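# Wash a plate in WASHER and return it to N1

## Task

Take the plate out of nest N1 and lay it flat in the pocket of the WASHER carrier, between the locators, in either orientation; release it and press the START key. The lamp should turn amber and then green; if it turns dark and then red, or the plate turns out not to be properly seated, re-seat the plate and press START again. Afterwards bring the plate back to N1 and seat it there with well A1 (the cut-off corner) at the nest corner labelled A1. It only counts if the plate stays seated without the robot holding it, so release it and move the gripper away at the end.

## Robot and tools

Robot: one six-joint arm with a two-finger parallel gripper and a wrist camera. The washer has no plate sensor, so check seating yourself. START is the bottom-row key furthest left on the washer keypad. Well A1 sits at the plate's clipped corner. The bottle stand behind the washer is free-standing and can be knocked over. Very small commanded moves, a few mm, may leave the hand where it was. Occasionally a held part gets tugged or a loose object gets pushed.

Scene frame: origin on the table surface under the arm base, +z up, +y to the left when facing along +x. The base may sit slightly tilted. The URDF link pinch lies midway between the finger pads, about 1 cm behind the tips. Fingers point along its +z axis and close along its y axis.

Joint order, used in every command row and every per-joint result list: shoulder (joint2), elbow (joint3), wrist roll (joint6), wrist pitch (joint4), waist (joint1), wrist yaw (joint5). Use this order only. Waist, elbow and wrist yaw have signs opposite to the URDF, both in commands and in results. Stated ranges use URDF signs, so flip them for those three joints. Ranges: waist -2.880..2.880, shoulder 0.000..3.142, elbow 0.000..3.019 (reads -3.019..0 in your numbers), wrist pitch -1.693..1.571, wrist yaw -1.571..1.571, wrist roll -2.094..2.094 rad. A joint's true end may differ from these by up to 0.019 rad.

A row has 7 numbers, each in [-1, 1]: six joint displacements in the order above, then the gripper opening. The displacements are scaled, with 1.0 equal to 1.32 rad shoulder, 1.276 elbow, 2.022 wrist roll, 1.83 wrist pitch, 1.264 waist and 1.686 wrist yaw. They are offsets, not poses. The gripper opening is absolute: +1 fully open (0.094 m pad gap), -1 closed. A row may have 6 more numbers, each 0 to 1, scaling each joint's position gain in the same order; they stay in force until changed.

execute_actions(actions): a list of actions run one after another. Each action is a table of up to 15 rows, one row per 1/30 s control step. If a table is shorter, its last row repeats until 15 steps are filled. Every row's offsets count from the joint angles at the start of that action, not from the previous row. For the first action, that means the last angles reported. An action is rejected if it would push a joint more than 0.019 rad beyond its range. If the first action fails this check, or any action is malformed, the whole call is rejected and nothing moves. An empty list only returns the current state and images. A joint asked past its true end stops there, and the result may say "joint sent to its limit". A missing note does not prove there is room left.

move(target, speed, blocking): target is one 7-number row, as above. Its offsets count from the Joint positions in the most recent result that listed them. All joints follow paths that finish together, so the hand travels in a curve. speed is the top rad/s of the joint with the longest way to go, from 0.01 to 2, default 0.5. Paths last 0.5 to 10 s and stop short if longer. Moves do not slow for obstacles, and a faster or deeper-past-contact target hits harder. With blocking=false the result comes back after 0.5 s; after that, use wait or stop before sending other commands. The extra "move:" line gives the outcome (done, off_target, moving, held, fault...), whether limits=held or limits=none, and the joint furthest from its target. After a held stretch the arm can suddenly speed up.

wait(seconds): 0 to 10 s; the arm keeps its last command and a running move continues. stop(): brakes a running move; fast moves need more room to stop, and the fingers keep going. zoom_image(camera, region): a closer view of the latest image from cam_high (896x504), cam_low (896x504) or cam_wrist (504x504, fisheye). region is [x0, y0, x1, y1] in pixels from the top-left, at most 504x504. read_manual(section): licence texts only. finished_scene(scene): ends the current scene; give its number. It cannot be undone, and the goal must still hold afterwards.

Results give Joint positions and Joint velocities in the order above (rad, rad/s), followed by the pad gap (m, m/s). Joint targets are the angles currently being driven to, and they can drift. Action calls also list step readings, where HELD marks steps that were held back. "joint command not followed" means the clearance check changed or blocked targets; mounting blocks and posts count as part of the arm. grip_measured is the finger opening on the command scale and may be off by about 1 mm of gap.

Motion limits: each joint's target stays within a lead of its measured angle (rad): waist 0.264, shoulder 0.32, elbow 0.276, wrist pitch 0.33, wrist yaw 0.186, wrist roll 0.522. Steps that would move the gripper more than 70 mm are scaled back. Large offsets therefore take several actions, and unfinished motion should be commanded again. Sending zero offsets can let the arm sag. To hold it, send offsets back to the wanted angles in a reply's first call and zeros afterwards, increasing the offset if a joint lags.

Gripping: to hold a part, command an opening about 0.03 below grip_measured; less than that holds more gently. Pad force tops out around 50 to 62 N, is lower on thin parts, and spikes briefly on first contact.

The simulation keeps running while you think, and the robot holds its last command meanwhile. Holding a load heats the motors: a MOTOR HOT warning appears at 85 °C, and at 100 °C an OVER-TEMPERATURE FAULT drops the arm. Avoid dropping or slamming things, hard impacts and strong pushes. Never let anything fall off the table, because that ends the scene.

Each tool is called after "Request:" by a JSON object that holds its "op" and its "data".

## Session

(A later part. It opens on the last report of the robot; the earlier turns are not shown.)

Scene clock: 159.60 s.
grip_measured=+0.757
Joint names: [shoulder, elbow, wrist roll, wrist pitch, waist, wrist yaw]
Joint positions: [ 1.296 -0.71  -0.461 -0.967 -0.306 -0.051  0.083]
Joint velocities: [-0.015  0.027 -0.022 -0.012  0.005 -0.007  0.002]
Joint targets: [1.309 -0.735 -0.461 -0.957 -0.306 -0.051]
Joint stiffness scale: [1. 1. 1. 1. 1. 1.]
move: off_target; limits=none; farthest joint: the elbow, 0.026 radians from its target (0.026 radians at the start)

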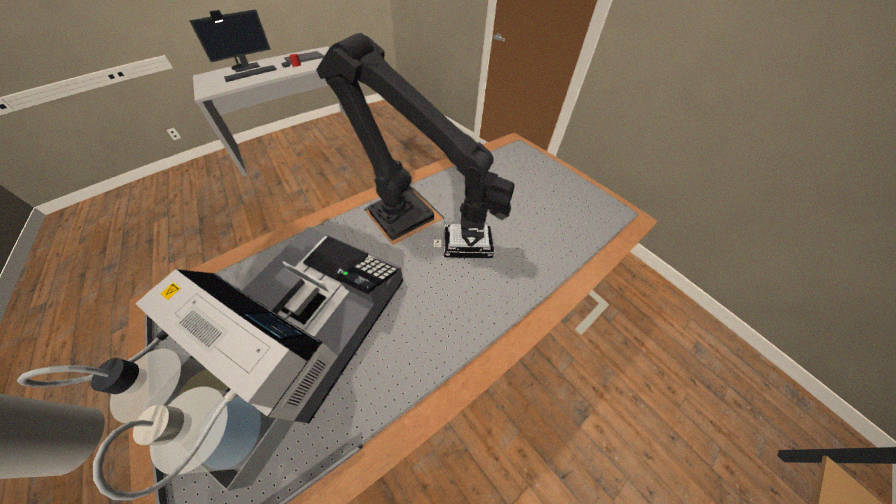

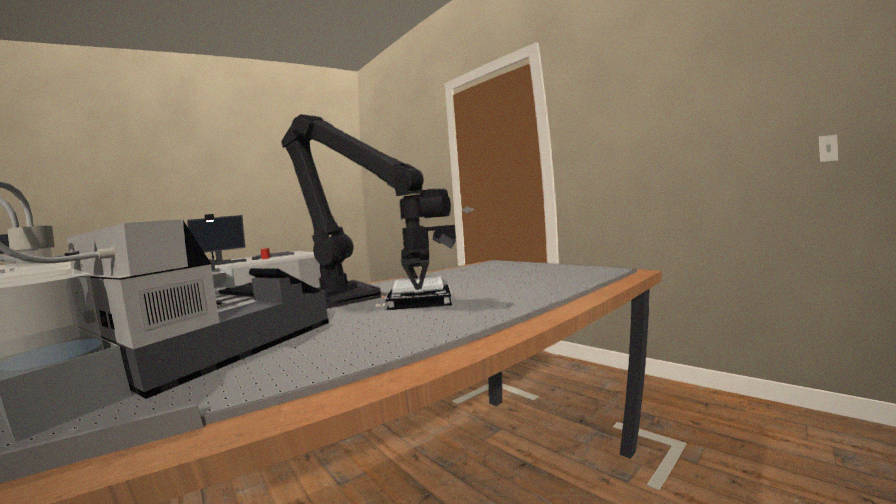

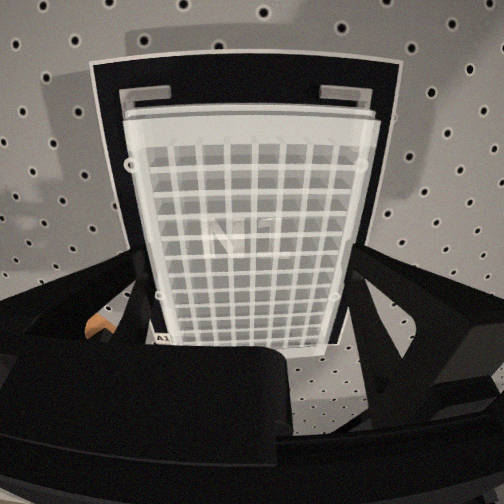

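Request:
{"op": "move", "data": {"target": [0.018,-0.02,0.008,0.007,-0.016,0,0.72], "speed": 0.04}}

Scene clock: 163.33 s.
grip_measured=+0.757
Joint names: [shoulder, elbow, wrist roll, wrist pitch, waist, wrist yaw]
Joint positions: [ 1.307 -0.71  -0.455 -0.965 -0.313 -0.051  0.083]
Joint velocities: [ 0.005  0.007 -0.007 -0.007 -0.005  0.037 -0.   ]
Joint targets: [1.320 -0.735 -0.445 -0.955 -0.326 -0.051]
Joint stiffness scale: [1. 1. 1. 1. 1. 1.]
move: off_target; limits=none; farthest joint: the elbow, 0.026 radians from its target (0.026 radians at the start)

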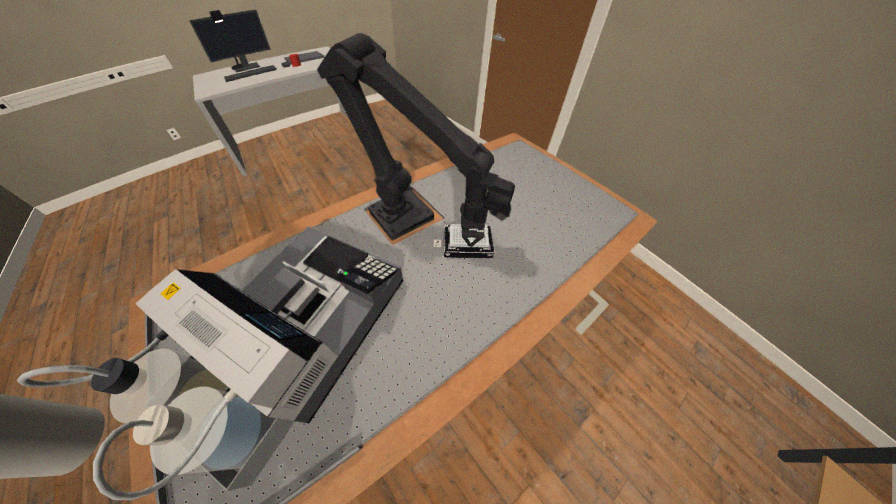

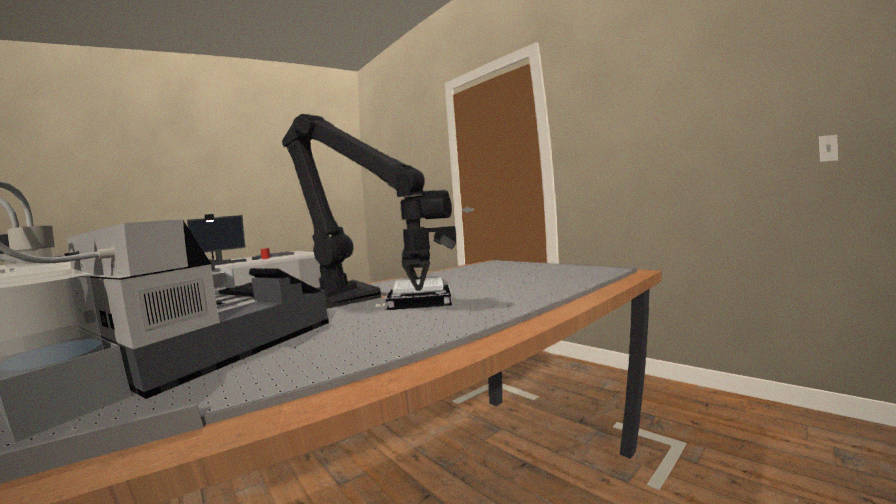

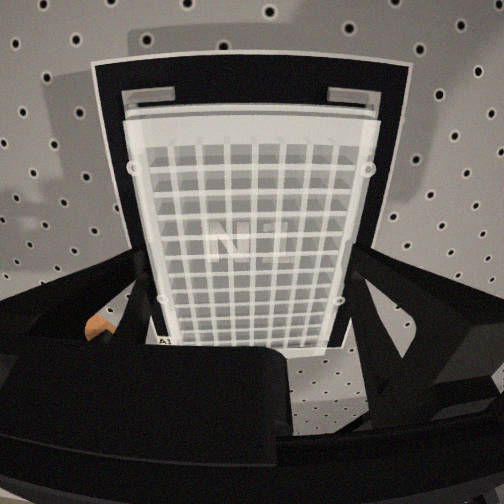

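Centered. Lower using the shoulder.

Request:
{"op": "move", "data": {"target": [0.027,-0.02,0,0.009,0,0,0.72], "speed": 0.04}}

Scene clock: 166.57 s.
grip_measured=+0.757
Joint names: [shoulder, elbow, wrist roll, wrist pitch, waist, wrist yaw]
Joint positions: [ 1.323 -0.71  -0.454 -0.96  -0.313 -0.051  0.083]
Joint velocities: [-0.005 -0.002  0.007  0.002  0.005 -0.037 -0.001]
Joint targets: [1.343 -0.735 -0.455 -0.949 -0.313 -0.051]
Joint stiffness scale: [1. 1. 1. 1. 1. 1.]
move: off_target; limits=none; farthest joint: the elbow, 0.026 radians from its target (0.026 radians at the start)

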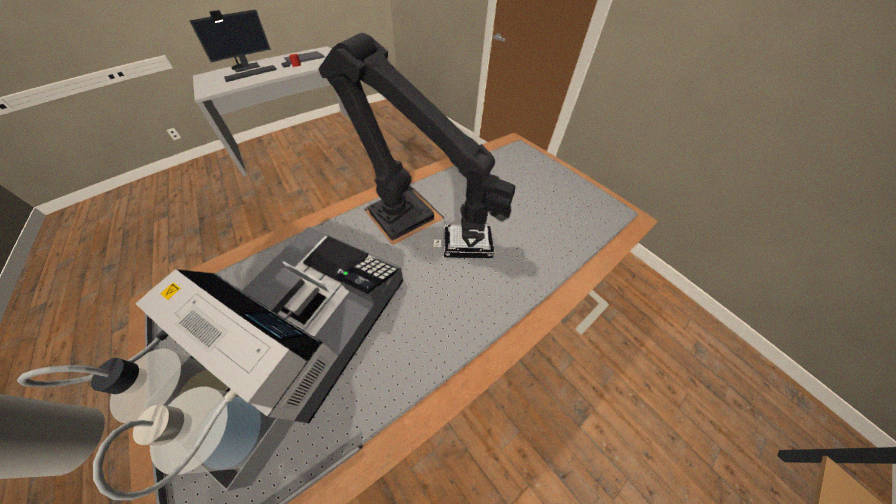

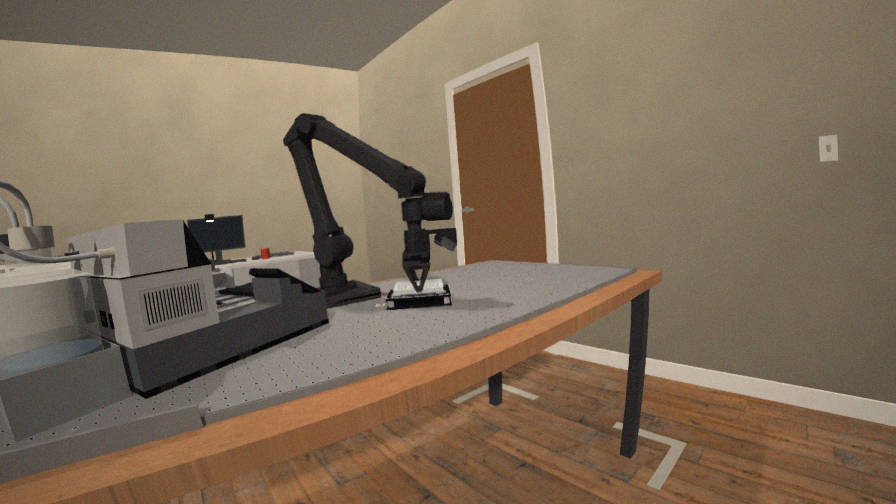

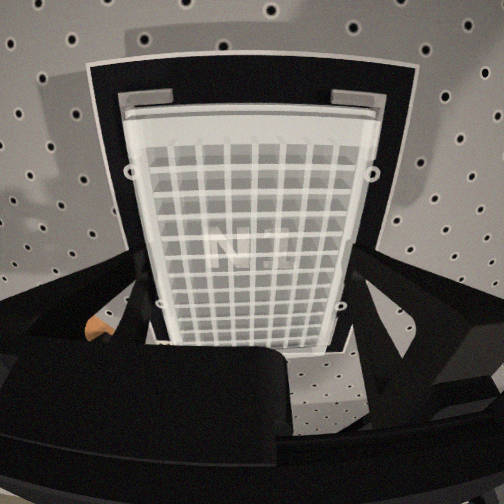

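Request:
{"op": "zoom_image", "data": {"camera": "cam_wrist", "region": [100,70,410,200]}}

Request:
{"op": "zoom_image", "data": {"camera": "cam_low", "region": [370,260,470,320]}}

Request:
{"op": "zoom_image", "data": {"camera": "cam_high", "region": [430,210,510,270]}}

Region (100, 70, 410, 200) of cam_wrist's 504x504 image, scaled by 1.626, with more detail than that image has; it fills the top 211 rows of this view, and the rest is white.

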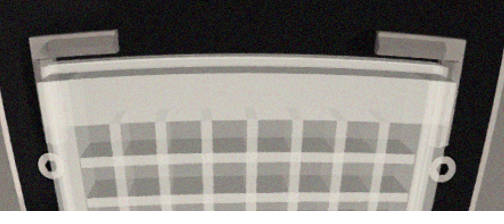

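Region (370, 260, 470, 320) of cam_low's 896x504 image, scaled by 5.040, with more detail than that image has; it fills the top 302 rows of this view, and the rest is white.

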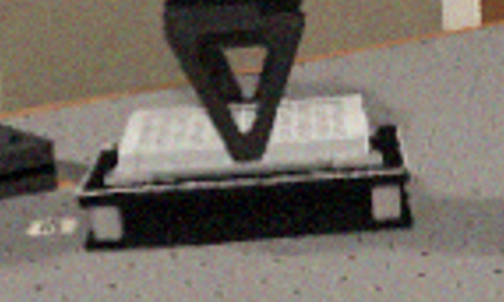

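Region (430, 210, 510, 270) of cam_high's 896x504 image, scaled by 6.300, with more detail than that image has; it fills the top 378 rows of this view, and the rest is white.

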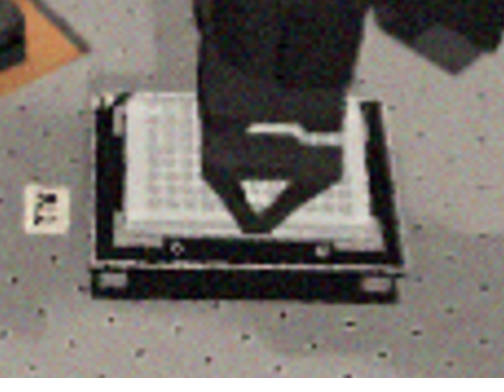

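Request:
{"op": "execute_actions", "data": {"actions": [[[0,-0.02,0,0.009,0,0,0.72]],[[0.012,-0.02,0,0.006,0,0,0.72],[0.014,-0.02,0,0.006,0,0,0.72],[0.016,-0.02,0,0.006,0,0,0.72],[0.018,-0.02,0,0.006,0,0,0.72]]]}}

Scene clock: 173.33 s.
grip_measured=+0.757
Joint names: [shoulder, elbow, wrist roll, wrist pitch, waist, wrist yaw]
Joint positions: [ 1.323 -0.71  -0.454 -0.959 -0.313 -0.051  0.083]
Joint velocities: [-0.005  0.007 -0.022 -0.012  0.005  0.007 -0.001]
Joint targets: [1.347 -0.735 -0.454 -0.948 -0.313 -0.051]
Joint stiffness scale: [1. 1. 1. 1. 1. 1.]
Step readings (joint positions; steps 1 to 15: 1st action; 16 to 30: 2nd action):
0: [1.323 -0.710 -0.454 -0.960 -0.313 -0.051]
1: [1.323 -0.710 -0.454 -0.959 -0.313 -0.051]
2: [1.323 -0.710 -0.454 -0.959 -0.313 -0.051]
4: [1.323 -0.710 -0.454 -0.959 -0.313 -0.051]
8: [1.323 -0.710 -0.454 -0.959 -0.313 -0.051]
15: [1.323 -0.710 -0.454 -0.959 -0.313 -0.051]
16: [1.323 -0.710 -0.454 -0.959 -0.313 -0.051]
17: [1.323 -0.710 -0.454 -0.959 -0.313 -0.051]
19: [1.323 -0.710 -0.454 -0.959 -0.313 -0.051]
23: [1.323 -0.710 -0.454 -0.959 -0.313 -0.051]
30: Joint positions above

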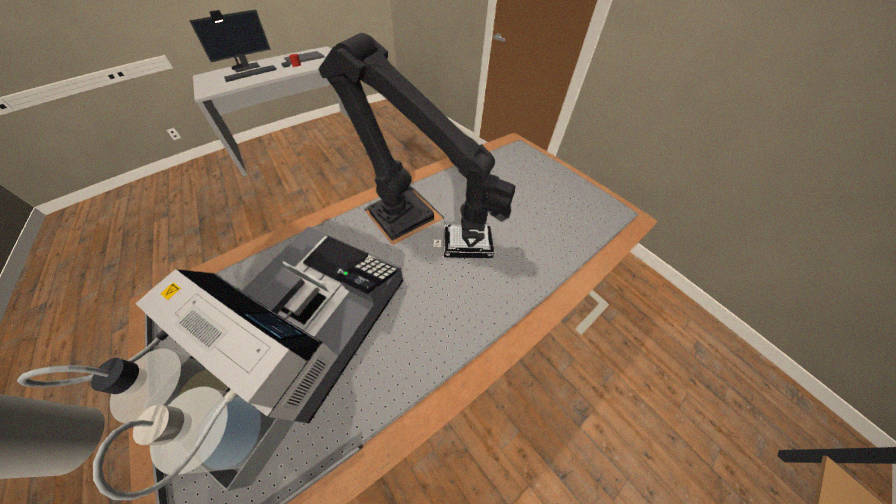

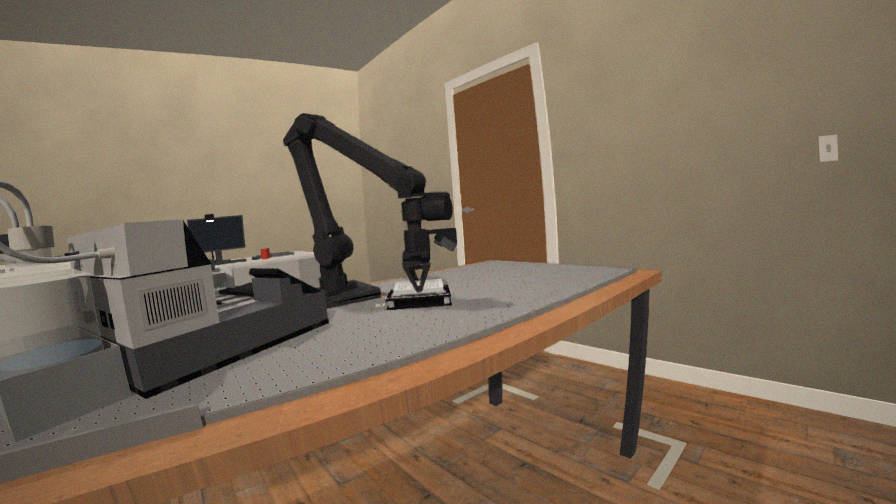

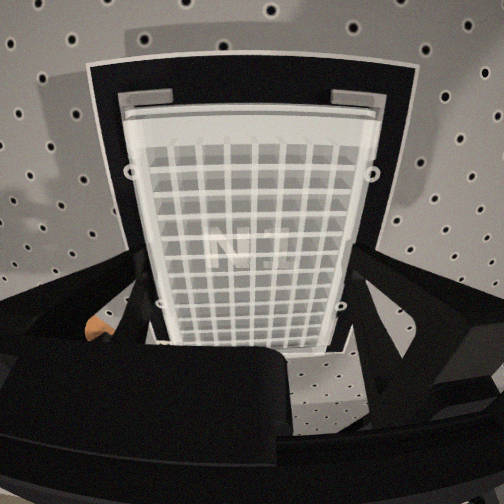

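Request:
{"op": "execute_actions", "data": {"actions": [[[-0.013,-0.02,0,0,0,0,0.72]],[[0,-0.02,0.009,0.008,0,0,0.72]],[[0.012,-0.02,0,0.006,0,0,0.72],[0.014,-0.02,0,0.006,0,0,0.72],[0.016,-0.02,0,0.006,0,0,0.72],[0.018,-0.02,0,0.007,0,0,0.72],[0.02,-0.02,0,0.007,0,0,0.72]]]}}

Scene clock: 178.13 s.
grip_measured=+0.757
Joint names: [shoulder, elbow, wrist roll, wrist pitch, waist, wrist yaw]
Joint positions: [ 1.323 -0.71  -0.45  -0.959 -0.313 -0.051  0.083]
Joint velocities: [ 0.005 -0.012 -0.022 -0.002  0.015  0.022 -0.001]
Joint targets: [1.347 -0.735 -0.450 -0.946 -0.313 -0.051]
Joint stiffness scale: [1. 1. 1. 1. 1. 1.]
Step readings (joint positions; steps 1 to 15: 1st action; 16 to 30: 2nd action; 31 to 45: 3rd action):
0: [1.323 -0.710 -0.454 -0.959 -0.313 -0.051]
1: [1.322 -0.710 -0.454 -0.959 -0.313 -0.051]
2: [1.321 -0.710 -0.454 -0.959 -0.313 -0.051]
4: [1.321 -0.710 -0.454 -0.959 -0.313 -0.051]
8: [1.321 -0.710 -0.454 -0.959 -0.313 -0.051]
15: [1.321 -0.710 -0.454 -0.959 -0.313 -0.051]
16: [1.321 -0.710 -0.453 -0.959 -0.313 -0.051]
17: [1.321 -0.710 -0.452 -0.959 -0.313 -0.051]
19: [1.321 -0.710 -0.451 -0.959 -0.313 -0.051]
23: [1.321 -0.710 -0.451 -0.959 -0.313 -0.051]
30: [1.321 -0.710 -0.450 -0.959 -0.313 -0.051]
31: [1.321 -0.710 -0.450 -0.959 -0.313 -0.051]
32: [1.321 -0.710 -0.450 -0.959 -0.313 -0.051]
34: [1.322 -0.710 -0.450 -0.959 -0.313 -0.051]
38: [1.323 -0.710 -0.450 -0.959 -0.313 -0.051]
45: Joint positions above

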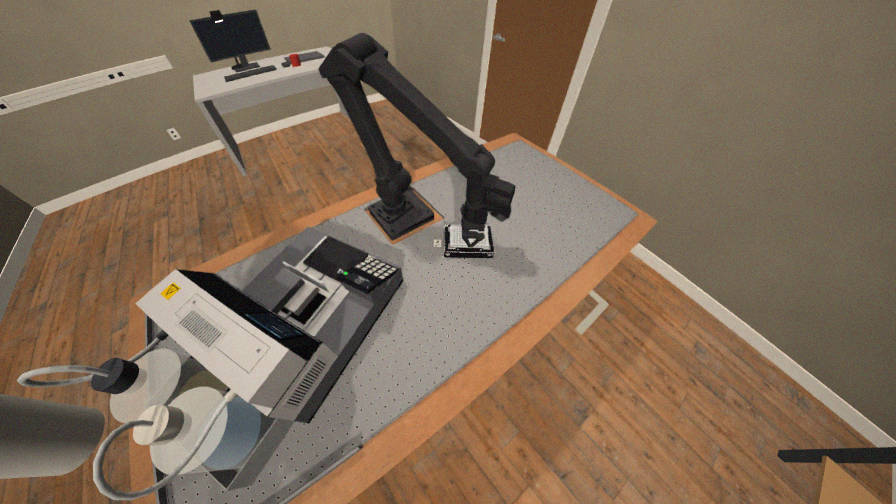

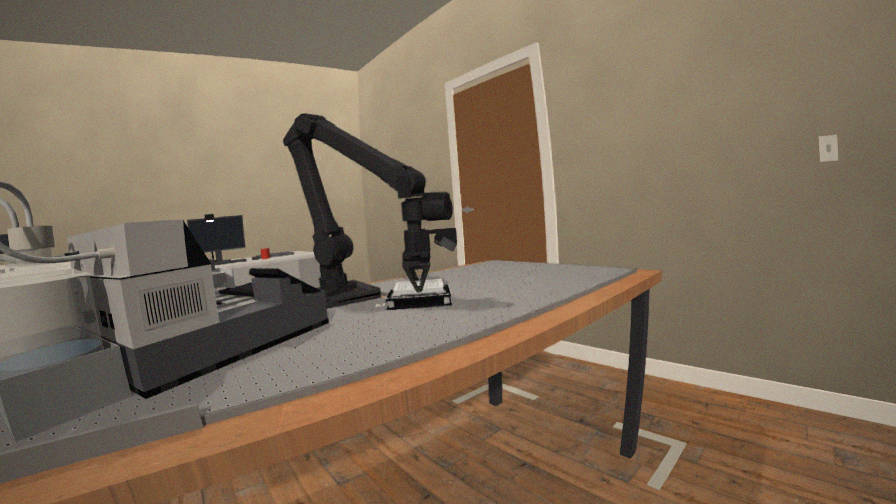

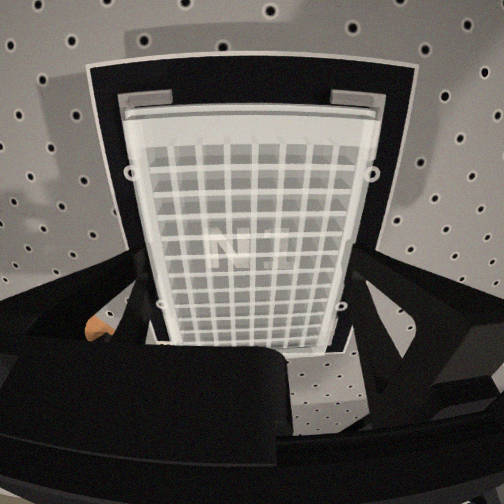

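Laterally constrained, so it is inside the locators. Release.

Request:
{"op": "execute_actions", "data": {"actions": [[[0,-0.03,0,0,0,0,0.74],[0,-0.03,0,0,0,0,0.76],[0,-0.03,0,0,0,0,0.78],[0,-0.03,0,0,0,0,0.8],[0,-0.03,0,0,0,0,0.85],[0,-0.03,0,0,0,0,0.9],[0,-0.03,0,0,0,0,1]]]}}

Request:
{"op": "move", "data": {"target": [-0.14,-0.2,0,-0.19,0,0,1], "speed": 0.25}}

Request:
{"op": "zoom_image", "data": {"camera": "cam_wrist", "region": [140,40,370,270]}}

Request:
{"op": "zoom_image", "data": {"camera": "cam_low", "region": [370,260,470,320]}}

Scene clock: 186.27 s.
grip_measured=+1.000
Joint names: [shoulder, elbow, wrist roll, wrist pitch, waist, wrist yaw]
Joint positions: [ 1.323 -0.71  -0.45  -0.959 -0.313 -0.05   0.094]
Joint velocities: [-0.005  0.017 -0.007 -0.022  0.024  0.022  0.   ]
Joint targets: [1.323 -0.748 -0.450 -0.958 -0.313 -0.051]
Joint stiffness scale: [1. 1. 1. 1. 1. 1.]
Step readings (joint positions):
0: [1.323 -0.710 -0.450 -0.959 -0.313 -0.051]
1: [1.323 -0.710 -0.450 -0.959 -0.313 -0.051]
2: [1.323 -0.710 -0.450 -0.959 -0.313 -0.051]
4: [1.323 -0.710 -0.450 -0.959 -0.313 -0.051]
8: [1.323 -0.710 -0.450 -0.959 -0.313 -0.050]
15: Joint positions above

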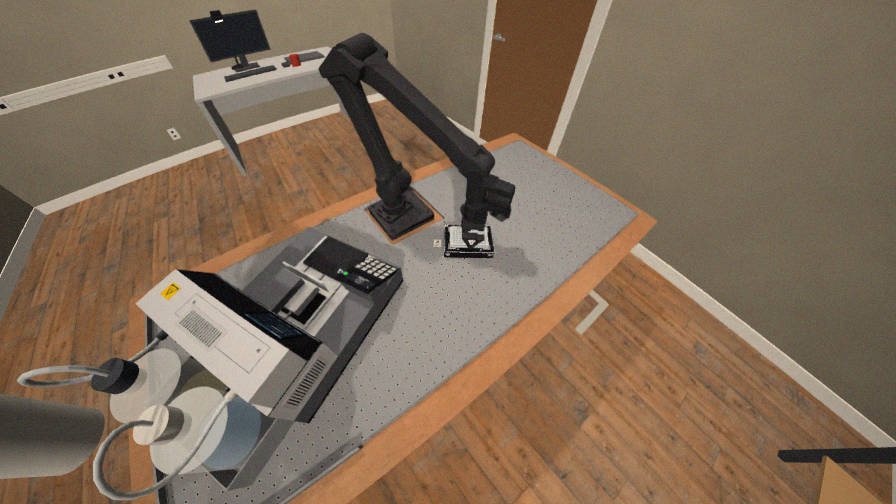

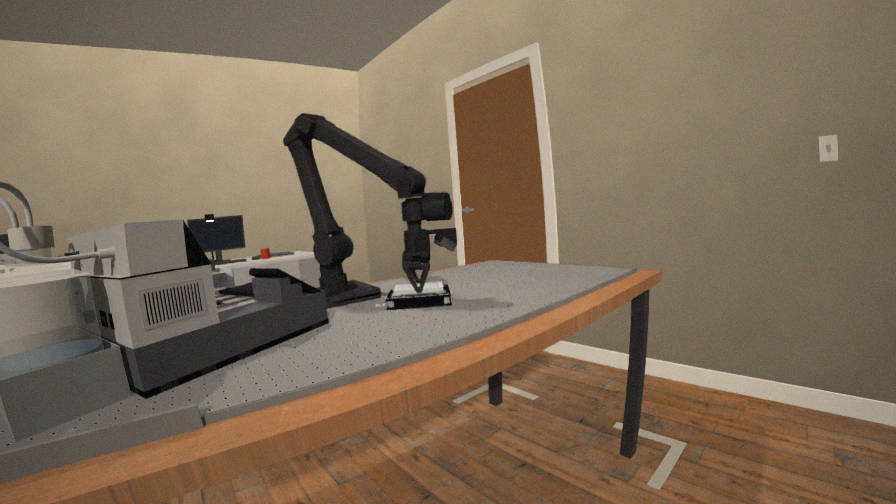

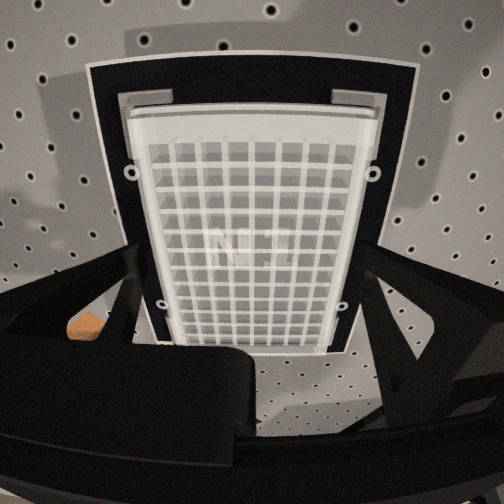

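Scene clock: 188.07 s.
grip_measured=+1.000
Joint names: [shoulder, elbow, wrist roll, wrist pitch, waist, wrist yaw]
Joint positions: [ 1.147 -0.918 -0.45  -1.298 -0.313 -0.05   0.094]
Joint velocities: [ 0.005 -0.007  0.007 -0.002  0.015 -0.022  0.   ]
Joint targets: [1.138 -0.965 -0.450 -1.307 -0.313 -0.050]
Joint stiffness scale: [1. 1. 1. 1. 1. 1.]
move: off_target; limits=none; farthest joint: the elbow, 0.047 radians from its target (0.255 radians at the start)

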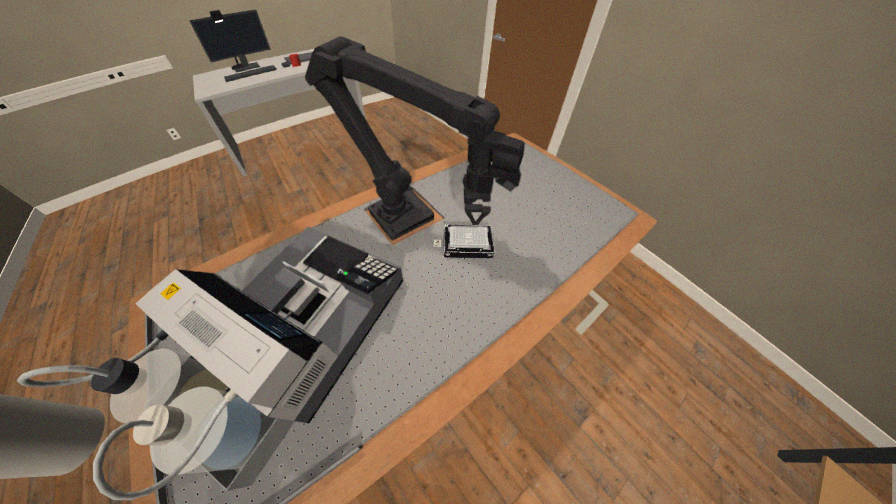

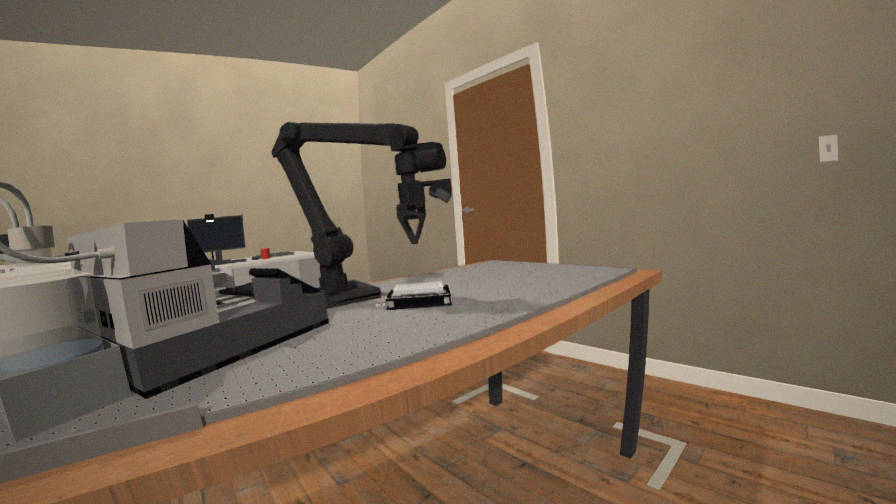

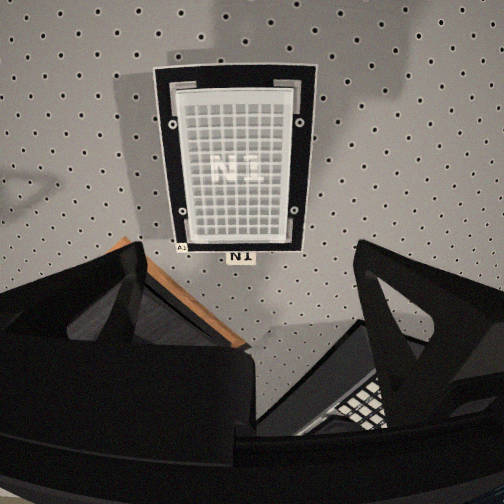

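Region (140, 40, 370, 270) of cam_wrist's 504x504 image, scaled by 2.191, with more detail than that image has.

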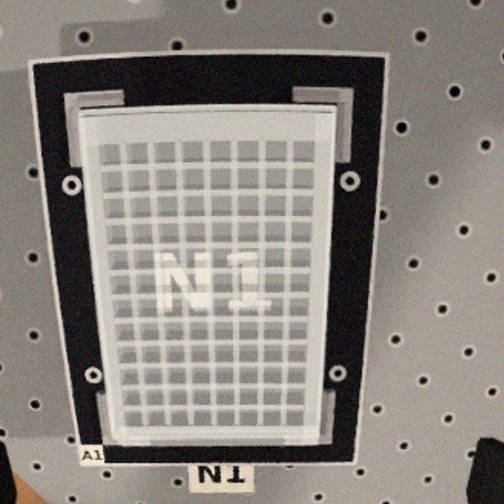

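Region (370, 260, 470, 320) of cam_low's 896x504 image, scaled by 5.040, with more detail than that image has; it fills the top 302 rows of this view, and the rest is white.

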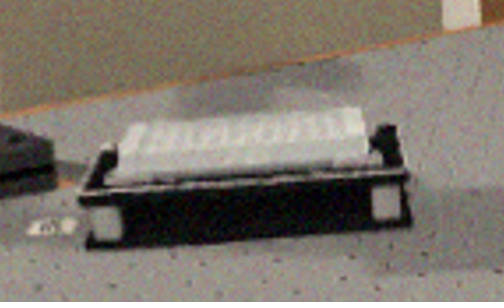

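Request:
{"op": "finished_scene", "data": {"scene": 2}}

The scene is finished: the task was done.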